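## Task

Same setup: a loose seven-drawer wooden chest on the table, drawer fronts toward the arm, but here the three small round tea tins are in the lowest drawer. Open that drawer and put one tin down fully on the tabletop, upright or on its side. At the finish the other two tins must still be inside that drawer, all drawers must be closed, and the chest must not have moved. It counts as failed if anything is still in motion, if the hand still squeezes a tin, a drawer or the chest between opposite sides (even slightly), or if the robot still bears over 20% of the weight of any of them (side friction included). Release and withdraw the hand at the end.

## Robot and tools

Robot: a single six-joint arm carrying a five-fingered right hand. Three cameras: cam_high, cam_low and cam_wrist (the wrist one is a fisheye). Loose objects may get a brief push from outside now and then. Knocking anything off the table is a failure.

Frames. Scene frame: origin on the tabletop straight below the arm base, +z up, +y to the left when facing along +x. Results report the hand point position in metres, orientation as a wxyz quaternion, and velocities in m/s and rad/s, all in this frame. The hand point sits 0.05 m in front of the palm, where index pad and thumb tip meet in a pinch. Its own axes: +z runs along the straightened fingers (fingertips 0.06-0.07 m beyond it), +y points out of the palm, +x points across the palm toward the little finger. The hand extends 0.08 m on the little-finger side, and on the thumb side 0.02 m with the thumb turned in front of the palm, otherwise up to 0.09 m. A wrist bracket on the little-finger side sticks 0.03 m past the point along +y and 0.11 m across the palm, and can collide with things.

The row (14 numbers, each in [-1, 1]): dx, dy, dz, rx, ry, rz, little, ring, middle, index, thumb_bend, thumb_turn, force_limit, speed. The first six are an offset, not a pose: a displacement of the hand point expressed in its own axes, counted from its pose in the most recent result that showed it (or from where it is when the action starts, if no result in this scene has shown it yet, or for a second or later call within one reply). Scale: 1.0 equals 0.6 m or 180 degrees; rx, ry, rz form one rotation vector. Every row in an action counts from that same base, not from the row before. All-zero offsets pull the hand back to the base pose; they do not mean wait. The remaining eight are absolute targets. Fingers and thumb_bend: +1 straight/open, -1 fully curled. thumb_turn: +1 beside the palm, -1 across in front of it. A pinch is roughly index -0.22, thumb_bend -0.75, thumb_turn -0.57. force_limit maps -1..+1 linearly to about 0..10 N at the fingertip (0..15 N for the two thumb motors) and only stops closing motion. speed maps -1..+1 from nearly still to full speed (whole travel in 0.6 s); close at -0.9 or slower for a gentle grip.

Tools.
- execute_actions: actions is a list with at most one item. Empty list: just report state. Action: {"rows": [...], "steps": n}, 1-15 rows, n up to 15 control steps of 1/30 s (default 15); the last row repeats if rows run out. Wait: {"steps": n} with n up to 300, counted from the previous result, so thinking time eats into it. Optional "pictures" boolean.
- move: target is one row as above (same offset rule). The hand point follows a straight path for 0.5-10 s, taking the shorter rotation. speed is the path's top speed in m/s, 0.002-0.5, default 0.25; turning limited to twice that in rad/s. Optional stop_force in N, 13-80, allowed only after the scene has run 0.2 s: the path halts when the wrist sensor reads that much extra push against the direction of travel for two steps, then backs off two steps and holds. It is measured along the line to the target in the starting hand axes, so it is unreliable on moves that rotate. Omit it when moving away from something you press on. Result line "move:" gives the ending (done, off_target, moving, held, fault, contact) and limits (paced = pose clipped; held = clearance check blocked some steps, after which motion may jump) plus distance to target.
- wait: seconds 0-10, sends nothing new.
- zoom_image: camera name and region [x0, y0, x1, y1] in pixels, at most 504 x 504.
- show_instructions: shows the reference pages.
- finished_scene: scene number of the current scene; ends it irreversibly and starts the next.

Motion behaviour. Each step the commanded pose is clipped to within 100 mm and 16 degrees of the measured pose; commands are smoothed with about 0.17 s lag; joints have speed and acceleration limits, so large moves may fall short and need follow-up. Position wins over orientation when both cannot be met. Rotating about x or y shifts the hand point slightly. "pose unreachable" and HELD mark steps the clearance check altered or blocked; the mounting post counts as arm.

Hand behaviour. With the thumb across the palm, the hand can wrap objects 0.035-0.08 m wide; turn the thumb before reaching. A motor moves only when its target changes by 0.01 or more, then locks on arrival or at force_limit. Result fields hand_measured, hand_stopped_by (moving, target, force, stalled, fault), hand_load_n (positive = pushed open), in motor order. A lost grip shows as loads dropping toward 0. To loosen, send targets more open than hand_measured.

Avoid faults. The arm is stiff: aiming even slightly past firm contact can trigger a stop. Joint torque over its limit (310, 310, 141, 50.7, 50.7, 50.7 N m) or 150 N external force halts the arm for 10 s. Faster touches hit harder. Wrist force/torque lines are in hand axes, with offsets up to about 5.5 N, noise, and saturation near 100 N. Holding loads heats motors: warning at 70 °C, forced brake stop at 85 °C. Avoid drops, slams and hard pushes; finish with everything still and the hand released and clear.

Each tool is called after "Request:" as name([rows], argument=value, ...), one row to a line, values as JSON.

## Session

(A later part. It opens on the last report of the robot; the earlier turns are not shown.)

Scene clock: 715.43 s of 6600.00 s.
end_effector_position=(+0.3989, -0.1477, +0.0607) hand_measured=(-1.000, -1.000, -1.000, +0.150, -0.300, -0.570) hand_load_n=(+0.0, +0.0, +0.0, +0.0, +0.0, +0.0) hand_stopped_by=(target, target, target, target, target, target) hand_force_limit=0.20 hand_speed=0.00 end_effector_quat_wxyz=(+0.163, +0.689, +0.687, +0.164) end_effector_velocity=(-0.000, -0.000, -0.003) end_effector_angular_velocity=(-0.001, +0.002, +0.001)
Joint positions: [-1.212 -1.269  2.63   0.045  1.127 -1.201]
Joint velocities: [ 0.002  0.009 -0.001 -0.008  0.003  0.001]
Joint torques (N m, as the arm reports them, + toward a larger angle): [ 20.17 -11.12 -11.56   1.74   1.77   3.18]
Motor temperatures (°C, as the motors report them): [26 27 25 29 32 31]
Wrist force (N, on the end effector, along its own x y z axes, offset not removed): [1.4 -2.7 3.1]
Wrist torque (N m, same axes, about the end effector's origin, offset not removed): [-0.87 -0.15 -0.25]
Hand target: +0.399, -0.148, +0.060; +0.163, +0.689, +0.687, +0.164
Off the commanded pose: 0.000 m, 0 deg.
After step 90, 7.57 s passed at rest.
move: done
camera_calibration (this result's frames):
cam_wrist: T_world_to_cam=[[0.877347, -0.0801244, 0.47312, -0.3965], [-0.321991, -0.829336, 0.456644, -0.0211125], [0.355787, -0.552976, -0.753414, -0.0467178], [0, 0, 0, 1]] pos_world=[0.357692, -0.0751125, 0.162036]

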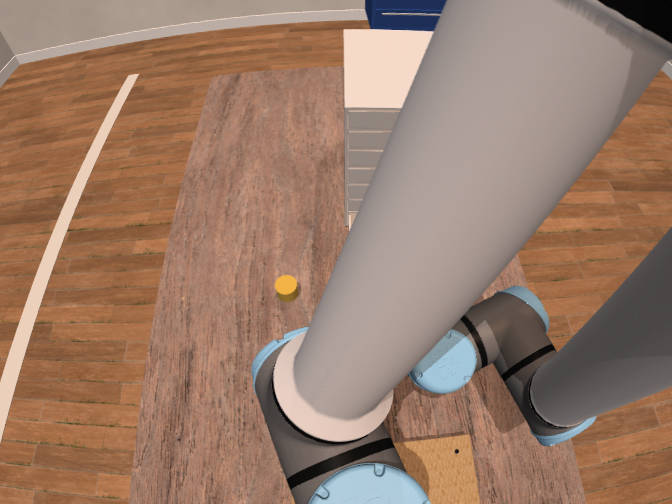

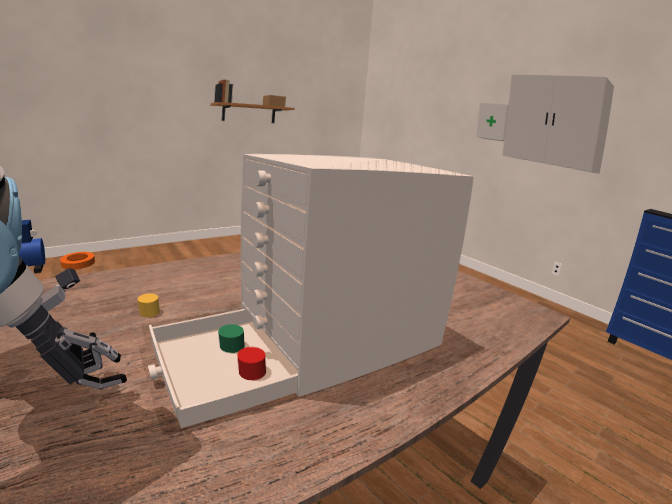

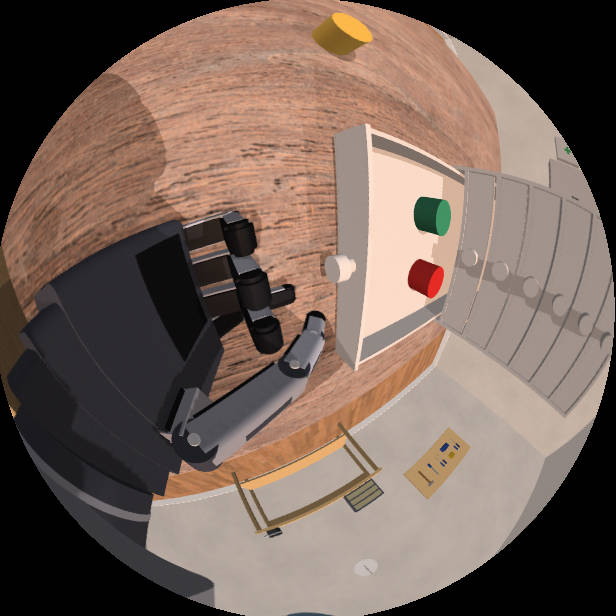

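Request:
move(target=[0,0,0,0,0,0,-1,-1,-1,0.15,-1,0.6,0.2,0], speed=0.05)

Request:
move(target=[0,0.104,0.053,0,0,0,-1,-1,-1,0.15,-1,0.6,0.2,0], speed=0.02)

Request:
zoom_image(camera="cam_low", region=[90,310,230,410])

Scene clock: 744.40 s of 6600.00 s.
end_effector_position=(+0.3990, -0.1477, +0.0607) hand_measured=(-1.000, -1.000, -1.000, +0.150, -1.000, +0.600) hand_load_n=(+0.0, +0.0, +0.0, +0.0, +0.0, +0.0) hand_stopped_by=(target, target, target, target, target, target) hand_force_limit=0.20 hand_speed=0.00 end_effector_quat_wxyz=(+0.163, +0.689, +0.687, +0.164) end_effector_velocity=(+0.000, -0.001, +0.000) end_effector_angular_velocity=(-0.002, -0.000, -0.000)
Joint positions: [-1.212 -1.269  2.63   0.045  1.127 -1.201]
Joint velocities: [ 0.    -0.    -0.001 -0.001  0.     0.   ]
Joint torques (N m, as the arm reports them, + toward a larger angle): [-19.26 -48.41   0.46   5.35  -3.96  -2.12]
Motor temperatures (°C, as the motors report them): [26 27 25 29 32 31]
Wrist force (N, on the end effector, along its own x y z axes, offset not removed): [0.6 3.1 -1.7]
Wrist torque (N m, same axes, about the end effector's origin, offset not removed): [0.64 0.20 0.11]
Hand target: +0.399, -0.148, +0.061; +0.163, +0.689, +0.687, +0.164
Off the commanded pose: 0.000 m, 0 deg.
After step 90, 24.87 s passed at rest.
move: done
camera_calibration (this result's frames):
cam_wrist: T_world_to_cam=[[0.87735, -0.0801225, 0.473115, -0.3965], [-0.321984, -0.829341, 0.45664, -0.0211138], [0.355787, -0.552969, -0.75342, -0.046721], [0, 0, 0, 1]] pos_world=[0.357694, -0.0751144, 0.162031]

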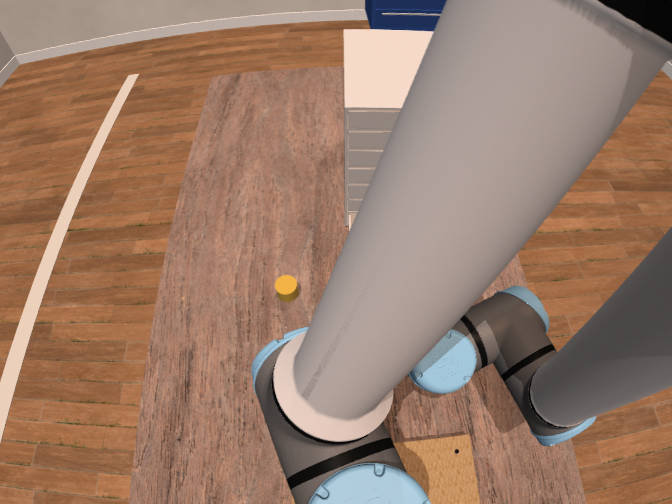

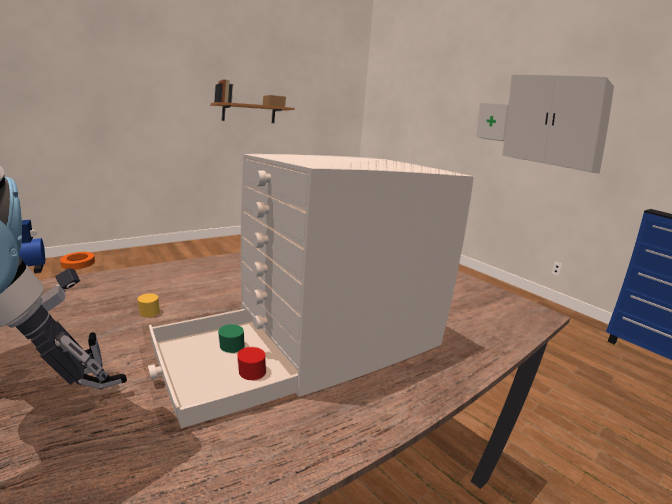

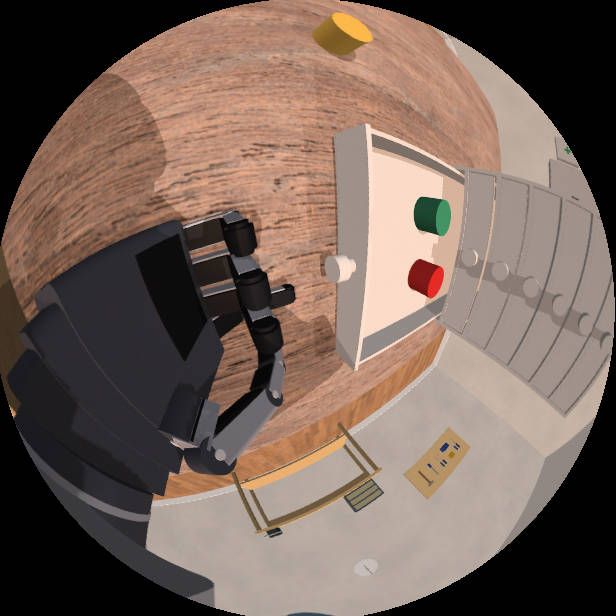

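Scene clock: 748.23 s of 6600.00 s.
end_effector_position=(+0.4687, -0.1479, +0.0606) hand_measured=(-1.000, -1.000, -1.000, +0.150, -1.000, +0.600) hand_load_n=(+0.0, +0.0, +0.0, -1.5, +0.0, +0.0) hand_stopped_by=(target, target, target, target, target, target) hand_force_limit=0.20 hand_speed=0.00 end_effector_quat_wxyz=(+0.163, +0.689, +0.687, +0.164) end_effector_velocity=(+0.002, +0.001, -0.000) end_effector_angular_velocity=(+0.001, +0.000, +0.001)
Joint positions: [-0.934 -1.248  2.49   0.044  1.19  -0.904]
Joint velocities: [ 0.008  0.001 -0.004  0.001  0.002  0.007]
Joint torques (N m, as the arm reports them, + toward a larger angle): [ 19.53 -13.56 -19.04   4.78   2.08   1.92]
Motor temperatures (°C, as the motors report them): [26 27 25 29 32 31]
Wrist force (N, on the end effector, along its own x y z axes, offset not removed): [0.4 -2.1 -3.0]
Wrist torque (N m, same axes, about the end effector's origin, offset not removed): [-0.01 0.08 -0.20]
Hand target: +0.469, -0.148, +0.061; +0.163, +0.689, +0.687, +0.164
Off the commanded pose: 0.000 m, 0 deg.
move: done
camera_calibration (this result's frames):
cam_wrist: T_world_to_cam=[[0.87724, -0.0800718, 0.473327, -0.457572], [-0.322163, -0.829177, 0.456811, 0.0013672], [0.355894, -0.553221, -0.753184, -0.0718098], [0, 0, 0, 1]] pos_world=[0.427398, -0.0752317, 0.161871]

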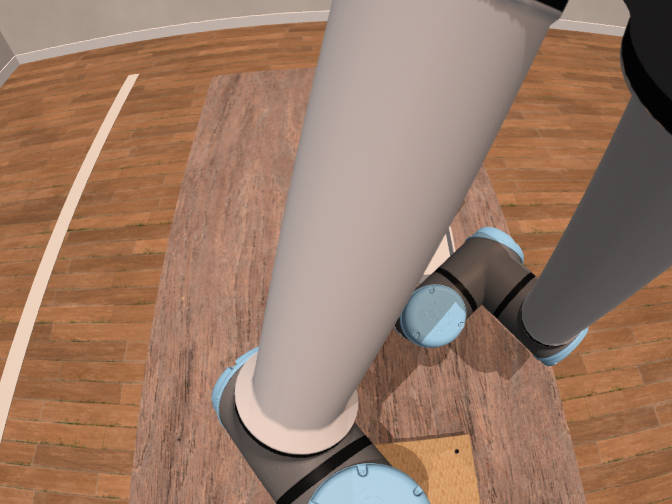

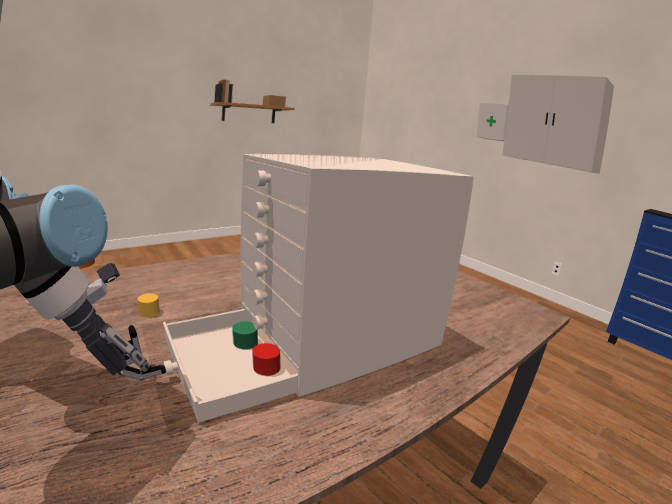

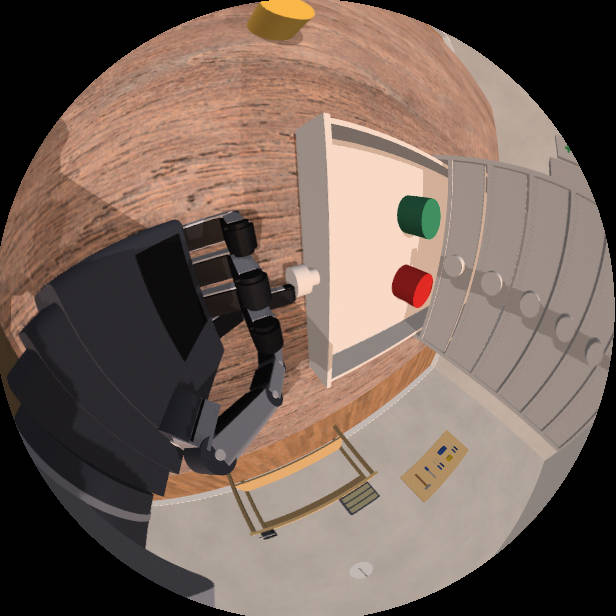

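Region (90, 310, 230, 410) of cam_low's 672x504 image, scaled by 3.600, with more detail than that image has; it fills the top 360 rows of this view, and the rest is white.

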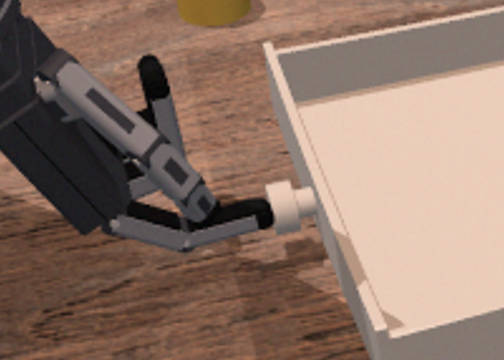

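Request:
move(target=[0,0.2094,0.1067,0,0,0,-1,-1,-1,0.15,-1,0.6,0.2,0], speed=0.03, stop_force=20)

Request:
zoom_image(camera="cam_low", region=[180,290,320,400])

Scene clock: 763.23 s of 6600.00 s.
end_effector_position=(+0.6093, -0.1481, +0.0603) hand_measured=(-1.000, -1.000, -1.000, +0.150, -1.000, +0.600) hand_load_n=(+0.0, +0.0, +0.0, +0.0, +0.0, +0.0) hand_stopped_by=(target, target, target, target, target, target) hand_force_limit=0.20 hand_speed=0.00 end_effector_quat_wxyz=(+0.164, +0.689, +0.687, +0.164) end_effector_velocity=(+0.003, -0.001, +0.000) end_effector_angular_velocity=(-0.000, -0.000, -0.002)
Joint positions: [-0.632 -1.138  2.219  0.105  1.289 -0.603]
Joint velocities: [ 0.004  0.003 -0.006  0.001  0.002  0.005]
Joint torques (N m, as the arm reports them, + toward a larger angle): [ 18.58 -35.38 -24.21   4.72   1.4    3.58]
Motor temperatures (°C, as the motors report them): [26 27 25 29 32 31]
Wrist force (N, on the end effector, along its own x y z axes, offset not removed): [-2.6 -2.0 -5.1]
Wrist torque (N m, same axes, about the end effector's origin, offset not removed): [0.20 0.58 -0.40]
Hand target: +0.610, -0.148, +0.060; +0.164, +0.689, +0.687, +0.164
Off the commanded pose: 0.000 m, 0 deg.
After step 90, 6.93 s passed at rest.
move: done
camera_calibration (this result's frames):
cam_wrist: T_world_to_cam=[[0.877095, -0.0800389, 0.473601, -0.580776], [-0.322376, -0.829032, 0.456923, 0.0467978], [0.356059, -0.553443, -0.752943, -0.122351], [0, 0, 0, 1]] pos_world=[0.568046, -0.0754022, 0.16155]

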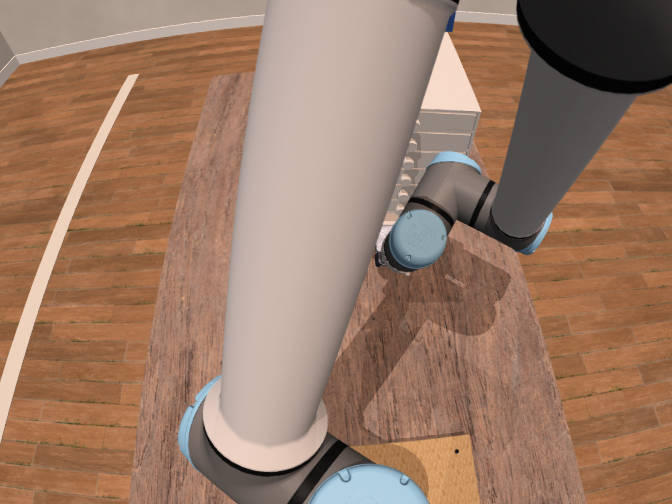

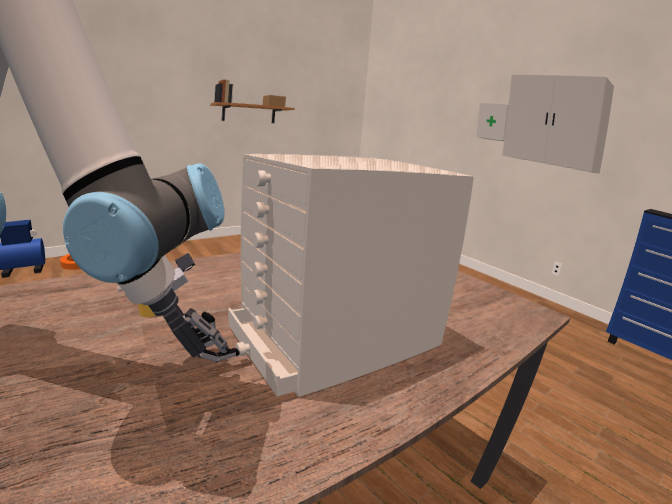

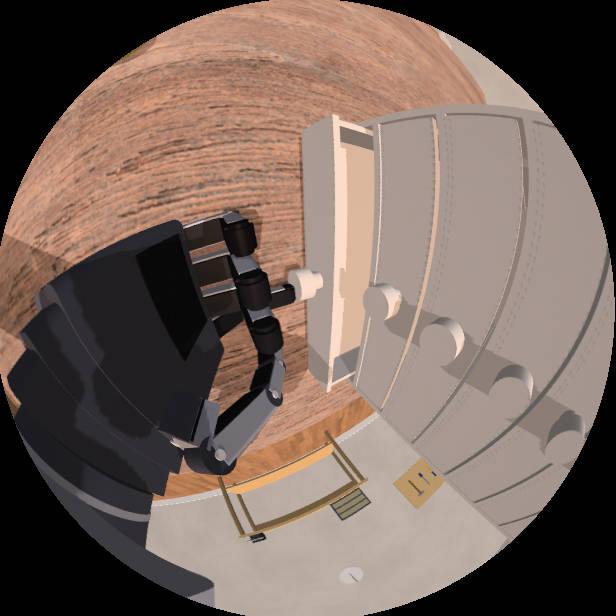

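Region (180, 290, 320, 400) of cam_low's 672x504 image, scaled by 3.600, with more detail than that image has; it fills the top 396 rows of this view, and the rest is white.

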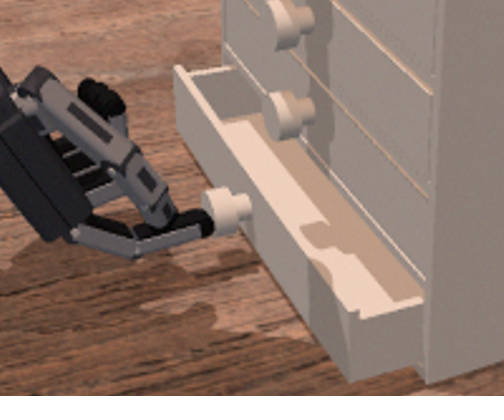

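Request:
move(target=[0,0.0297,0.0151,0,0,0,-1,-1,-1,0.15,-1,0.6,0.2,0], speed=0.01, stop_force=15)

Request:
move(target=[0,0.0371,0.0189,0,0,0,-1,-1,-1,0.15,-1,0.6,0.2,0], speed=0.003, stop_force=13)

Request:
zoom_image(camera="cam_low", region=[180,290,320,400])

Scene clock: 773.67 s of 6600.00 s.
end_effector_position=(+0.6290, -0.1481, +0.0602) hand_measured=(-1.000, -1.000, -1.000, +0.150, -1.000, +0.600) hand_load_n=(+0.0, +0.0, +0.0, +0.0, +0.0, +0.0) hand_stopped_by=(target, target, target, target, target, target) hand_force_limit=0.20 hand_speed=0.00 end_effector_quat_wxyz=(+0.164, +0.689, +0.687, +0.164) end_effector_velocity=(+0.002, +0.000, -0.000) end_effector_angular_velocity=(-0.000, +0.000, +0.000)
Joint positions: [-0.604 -1.12   2.181  0.118  1.3   -0.576]
Joint velocities: [ 0.004  0.003 -0.005  0.001  0.002  0.004]
Joint torques (N m, as the arm reports them, + toward a larger angle): [ 22.82 -34.24 -21.65   4.89   2.1    2.2 ]
Motor temperatures (°C, as the motors report them): [26 27 25 29 32 31]
Wrist force (N, on the end effector, along its own x y z axes, offset not removed): [-5.1 -1.9 3.3]
Wrist torque (N m, same axes, about the end effector's origin, offset not removed): [-0.21 0.72 -0.47]
Hand target: +0.629, -0.148, +0.060; +0.164, +0.689, +0.687, +0.164
Off the commanded pose: 0.000 m, 0 deg.
After step 90, 5.27 s passed at rest.
move: done
camera_calibration (this result's frames):
cam_wrist: T_world_to_cam=[[0.877077, -0.0800287, 0.473637, -0.597984], [-0.322393, -0.829024, 0.456926, 0.0531332], [0.35609, -0.553456, -0.752919, -0.129398], [0, 0, 0, 1]] pos_world=[0.587685, -0.0754235, 0.161523]

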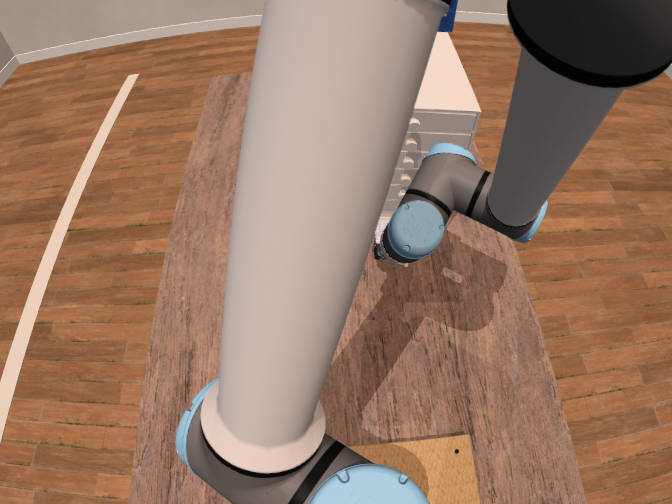

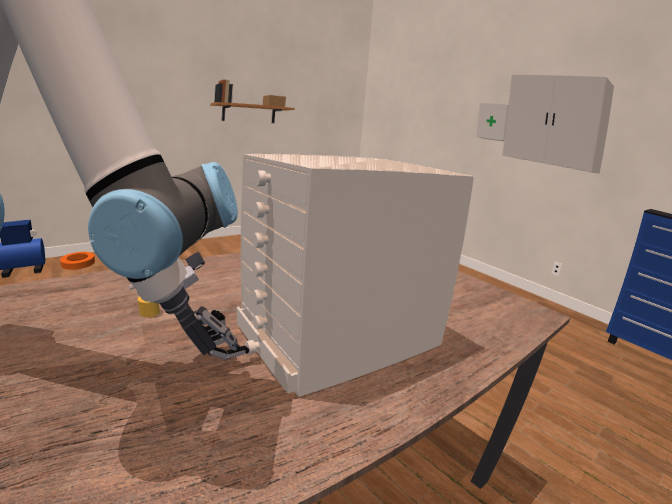

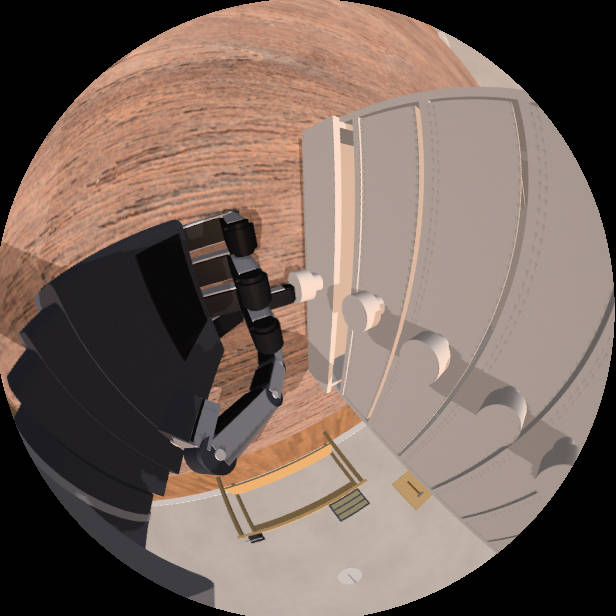

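Scene clock: 779.63 s of 6600.00 s.
end_effector_position=(+0.6457, -0.1481, +0.0601) hand_measured=(-1.000, -1.000, -1.000, +0.150, -1.000, +0.600) hand_load_n=(+0.0, +0.0, +0.0, -0.5, +0.0, +0.0) hand_stopped_by=(target, target, target, target, target, target) hand_force_limit=0.20 hand_speed=0.00 end_effector_quat_wxyz=(+0.164, +0.689, +0.687, +0.164) end_effector_velocity=(-0.002, +0.002, -0.001) end_effector_angular_velocity=(+0.002, +0.003, +0.002)
Joint positions: [-0.582 -1.104  2.148  0.13   1.309 -0.555]
Joint velocities: [-0.    -0.     0.004 -0.    -0.001 -0.002]
Joint torques (N m, as the arm reports them, + toward a larger angle): [-11.97 -57.07 -19.11  -1.13  -3.37  -2.76]
Motor temperatures (°C, as the motors report them): [26 27 25 29 32 31]
Wrist force (N, on the end effector, along its own x y z axes, offset not removed): [-4.3 -13.3 -11.2]
Wrist torque (N m, same axes, about the end effector's origin, offset not removed): [0.67 -0.48 0.02]
Hand target: +0.646, -0.148, +0.060; +0.164, +0.689, +0.687, +0.164
Off the commanded pose: 0.008 m, 0 deg.
move: contact
camera_calibration (this result's frames):
cam_wrist: T_world_to_cam=[[0.877193, -0.0801347, 0.473404, -0.612697], [-0.322343, -0.829029, 0.456953, 0.0585768], [0.355848, -0.553434, -0.753049, -0.135264], [0, 0, 0, 1]] pos_world=[0.604469, -0.0753959, 0.161426]

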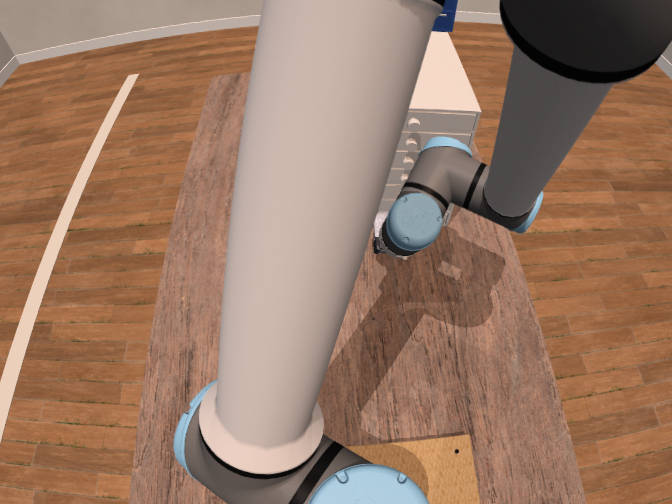

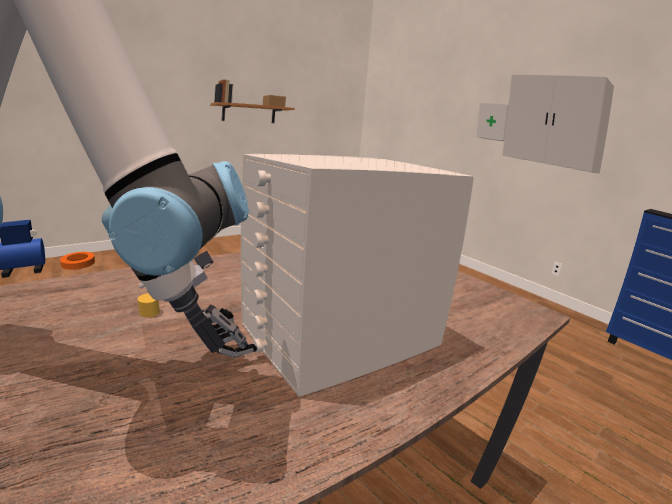

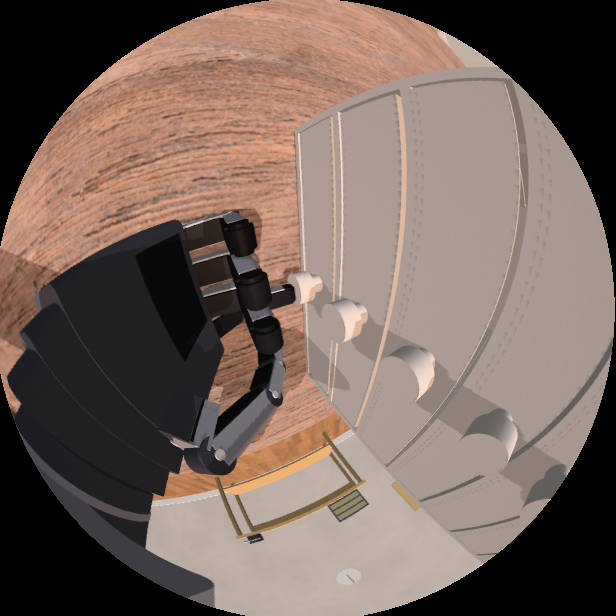

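Region (180, 290, 320, 400) of cam_low's 672x504 image, scaled by 3.600, with more detail than that image has; it fills the top 396 rows of this view, and the rest is white.

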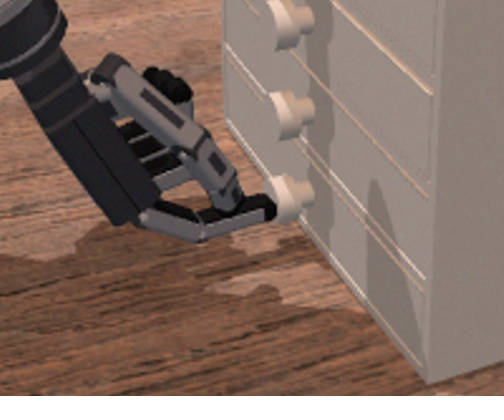

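Closed. Back off.

Request:
move(target=[0,-0.119,-0.0605,0,0,0,-1,-1,-1,0.15,-1,0.6,0.2,0], speed=0.05)

Request:
move(target=[0,-0.05,-0.40,0,0,0,-1,-1,-1,0.15,-1,0.6,0.2,0], speed=0.2)

Request:
zoom_image(camera="cam_low", region=[220,140,340,410])

Scene clock: 787.77 s of 6600.00 s.
end_effector_position=(+0.5660, -0.1479, +0.0602) hand_measured=(-1.000, -1.000, -1.000, +0.150, -1.000, +0.600) hand_load_n=(+0.0, +0.0, +0.0, +0.0, +0.0, +0.0) hand_stopped_by=(target, target, target, target, target, target) hand_force_limit=0.20 hand_speed=0.00 end_effector_quat_wxyz=(+0.163, +0.689, +0.687, +0.164) end_effector_velocity=(-0.003, -0.000, +0.000) end_effector_angular_velocity=(+0.001, -0.001, +0.000)
Joint positions: [-0.703 -1.176  2.303  0.08   1.264 -0.672]
Joint velocities: [-0.006 -0.003  0.005 -0.001 -0.004 -0.005]
Joint torques (N m, as the arm reports them, + toward a larger angle): [-18.57 -64.67 -12.34   0.96  -3.78  -2.08]
Motor temperatures (°C, as the motors report them): [26 27 25 29 32 31]
Wrist force (N, on the end effector, along its own x y z axes, offset not removed): [-4.1 -0.3 4.6]
Wrist torque (N m, same axes, about the end effector's origin, offset not removed): [-0.26 0.63 -0.47]
Hand target: +0.566, -0.148, +0.060; +0.163, +0.689, +0.687, +0.164
Off the commanded pose: 0.000 m, 0 deg.
After step 90, 3.10 s passed at rest.
move: done
camera_calibration (this result's frames):
cam_wrist: T_world_to_cam=[[0.877262, -0.0801728, 0.47327, -0.542833], [-0.32228, -0.829061, 0.456939, 0.0328782], [0.355735, -0.553381, -0.753142, -0.106662], [0, 0, 0, 1]] pos_world=[0.524746, -0.0752868, 0.161552]

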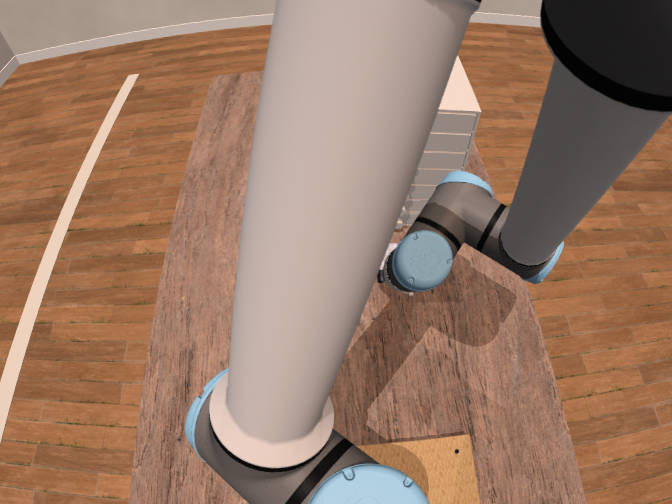

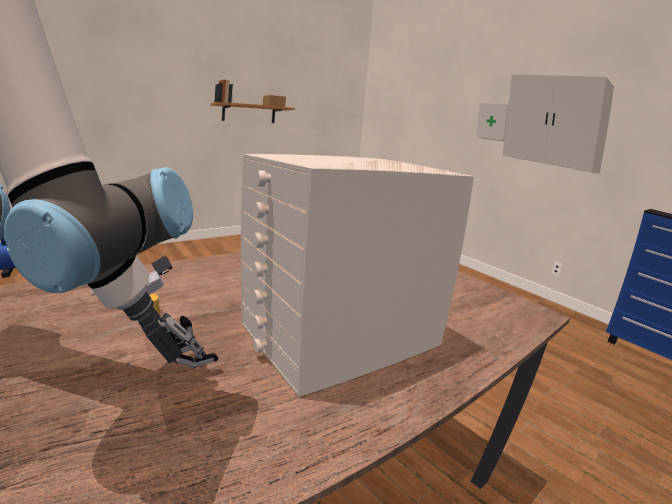

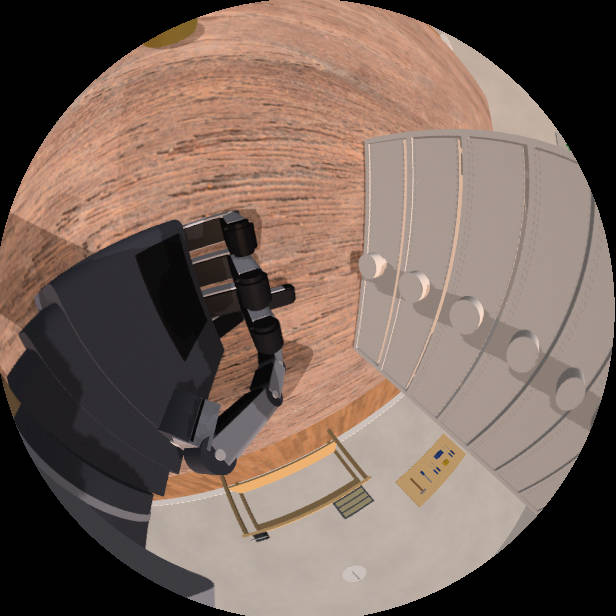

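Scene clock: 789.73 s of 6600.00 s.
end_effector_position=(+0.4312, -0.1478, +0.2605) hand_measured=(-1.000, -1.000, -1.000, +0.150, -1.000, +0.600) hand_load_n=(+0.0, +0.0, +0.0, +0.0, +0.0, +0.0) hand_stopped_by=(target, target, target, target, target, target) hand_force_limit=0.20 hand_speed=0.00 end_effector_quat_wxyz=(+0.163, +0.689, +0.687, +0.164) end_effector_velocity=(-0.002, -0.000, +0.002) end_effector_angular_velocity=(+0.001, +0.001, -0.001)
Joint positions: [-1.069 -1.731  2.438  0.634  1.155 -1.046]
Joint velocities: [-0.009 -0.006  0.001  0.01  -0.001 -0.009]
Joint torques (N m, as the arm reports them, + toward a larger angle): [-22.51 -35.04 -22.24   5.78  -2.86  -2.69]
Motor temperatures (°C, as the motors report them): [26 27 25 29 32 31]
Wrist force (N, on the end effector, along its own x y z axes, offset not removed): [1.0 -2.6 3.2]
Wrist torque (N m, same axes, about the end effector's origin, offset not removed): [-0.59 -0.24 -0.05]
Hand target: +0.431, -0.148, +0.261; +0.163, +0.689, +0.687, +0.164
Off the commanded pose: 0.001 m, 0 deg.
move: done
camera_calibration (this result's frames):
cam_wrist: T_world_to_cam=[[0.87743, -0.0803139, 0.472933, -0.519323], [-0.322131, -0.829175, 0.456838, -0.102032], [0.355454, -0.55319, -0.753415, 0.0924203], [0, 0, 0, 1]] pos_world=[0.389951, -0.0751852, 0.361848]

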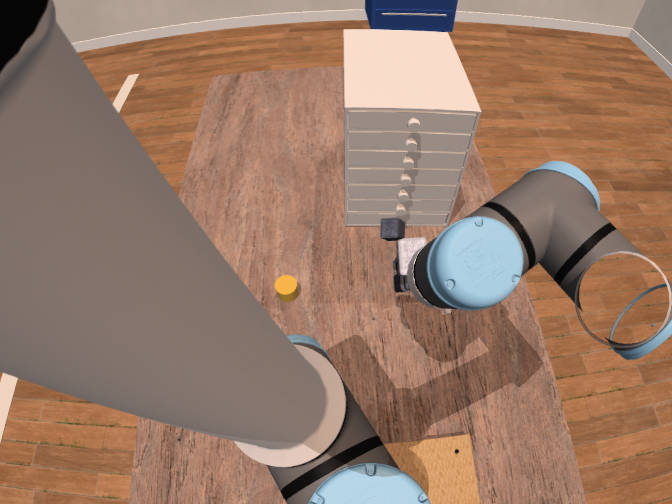

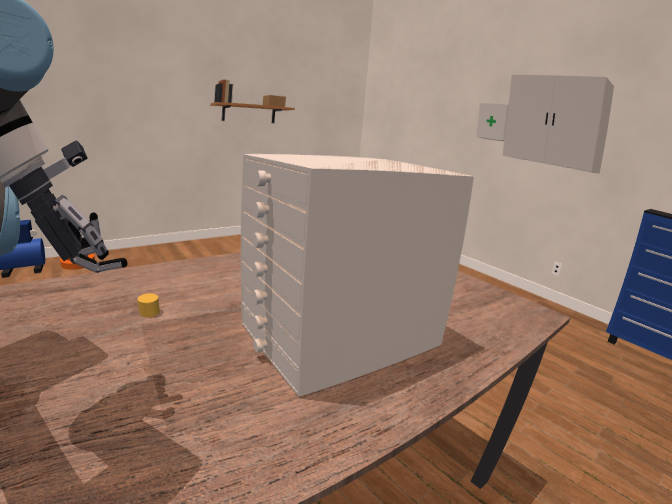

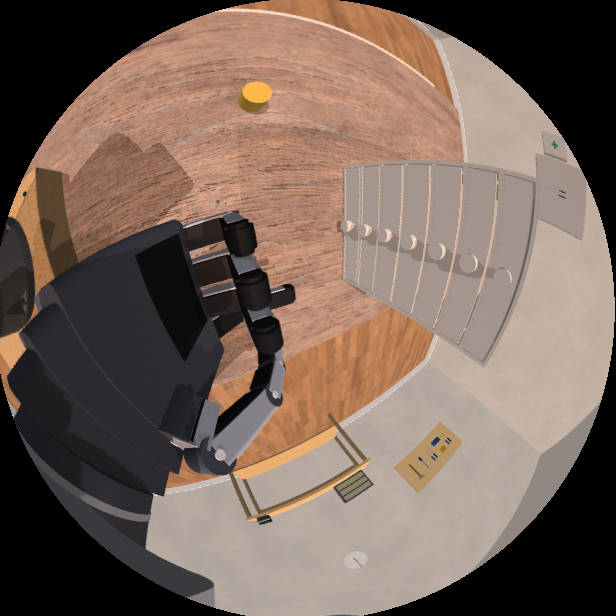

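Region (220, 140, 340, 410) of cam_low's 672x504 image, scaled by 1.867, with more detail than that image has.

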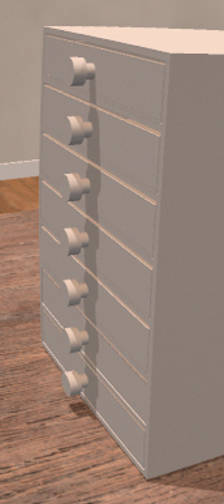

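Request:
zoom_image(camera="cam_low", region=[230,290,320,400])

Request:
wait(seconds=0.5)

Region (230, 290, 320, 400) of cam_low's 672x504 image, scaled by 4.582, with more detail than that image has; it fills the left 412 columns of this view, and the rest is white.

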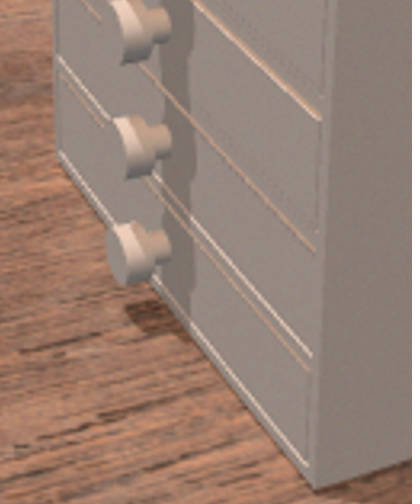

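Scene clock: 793.53 s of 6600.00 s.
end_effector_position=(+0.4309, -0.1478, +0.2608) hand_measured=(-1.000, -1.000, -1.000, +0.150, -1.000, +0.600) hand_load_n=(+0.0, +0.0, +0.0, +0.0, +0.0, +0.0) hand_stopped_by=(target, target, target, target, target, target) hand_force_limit=0.20 hand_speed=0.00 end_effector_quat_wxyz=(+0.163, +0.689, +0.687, +0.164) end_effector_velocity=(-0.000, +0.000, -0.000) end_effector_angular_velocity=(+0.001, -0.000, -0.001)
Joint positions: [-1.07  -1.732  2.438  0.635  1.155 -1.047]
Joint velocities: [-0.     0.     0.    -0.    -0.     0.001]
Joint torques (N m, as the arm reports them, + toward a larger angle): [-20.72 -34.02 -22.26   5.1   -3.39  -2.27]
Motor temperatures (°C, as the motors report them): [26 27 25 29 32 31]
Wrist force (N, on the end effector, along its own x y z axes, offset not removed): [1.3 -4.4 -7.0]
Wrist torque (N m, same axes, about the end effector's origin, offset not removed): [0.00 0.26 -0.19]
Hand target: +0.431, -0.148, +0.261; +0.163, +0.689, +0.687, +0.164
Off the commanded pose: 0.000 m, 0 deg.
Steps of this call (steps 1 to 90: nothing new was sent; then 0.80 s passed at rest). Readings (end_effector_position | what the end effector reports):
1: (+0.4311, -0.1478, +0.2606) | hand_measured=(-1.000, -1.000, -1.000, +0.150, -1.000, +0.600) hand_load_n=(+0.0, +0.0, +0.0, +0.0, +0.0, +0.0) hand_stopped_by=(target, target, target, target, target, target) hand_force_limit=0.20 hand_speed=0.00
2: (+0.4311, -0.1478, +0.2606) | hand_measured=(-1.000, -1.000, -1.000, +0.150, -1.000, +0.600) hand_load_n=(+0.0, +0.0, +0.0, +0.0, +0.0, +0.0) hand_stopped_by=(target, target, target, target, target, target) hand_force_limit=0.20 hand_speed=0.00
4: (+0.4310, -0.1478, +0.2607) | hand_measured=(-1.000, -1.000, -1.000, +0.150, -1.000, +0.600) hand_load_n=(+0.0, +0.0, +0.0, +0.0, +0.0, +0.0) hand_stopped_by=(target, target, target, target, target, target) hand_force_limit=0.20 hand_speed=0.00
8: (+0.4310, -0.1478, +0.2607) | hand_measured=(-1.000, -1.000, -1.000, +0.150, -1.000, +0.600) hand_load_n=(+0.0, +0.0, +0.0, +0.0, +0.0, +0.0) hand_stopped_by=(target, target, target, target, target, target) hand_force_limit=0.20 hand_speed=0.00
90: the state above
camera_calibration (this result's frames):
cam_wrist: T_world_to_cam=[[0.877417, -0.0801988, 0.472978, -0.519225], [-0.322015, -0.829266, 0.456755, -0.10228], [0.355593, -0.55307, -0.753437, 0.0926539], [0, 0, 0, 1]] pos_world=[0.389694, -0.0752145, 0.362108]

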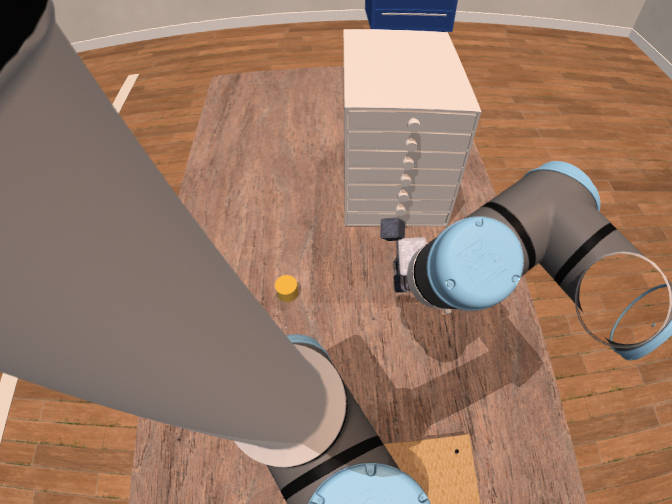

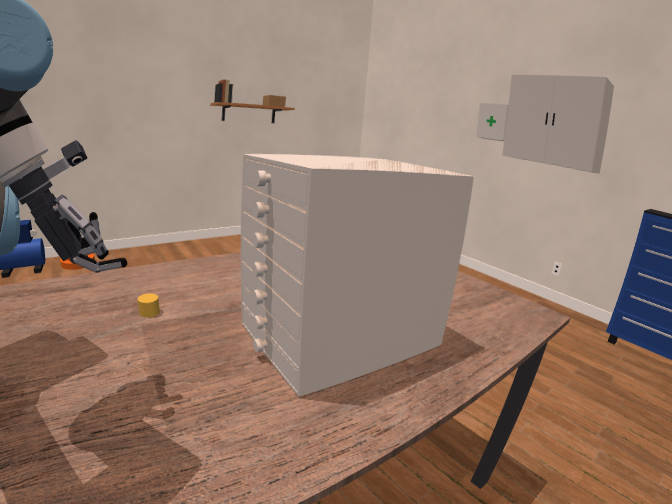

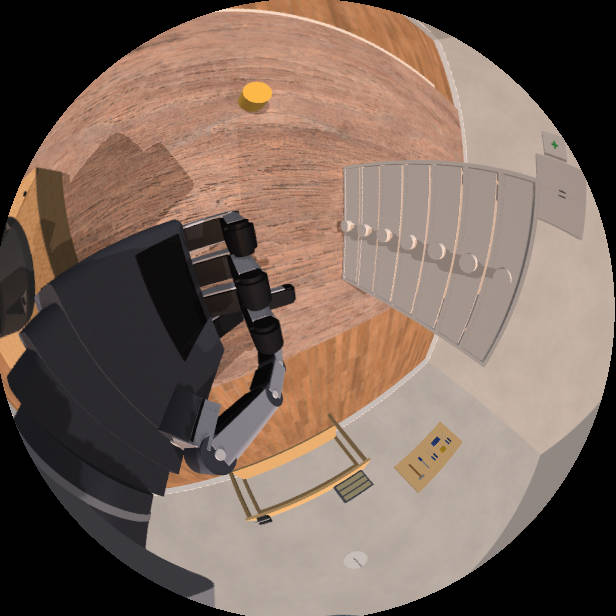

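Request:
finished_scene(scene=2)

The scene is finished: the task was done.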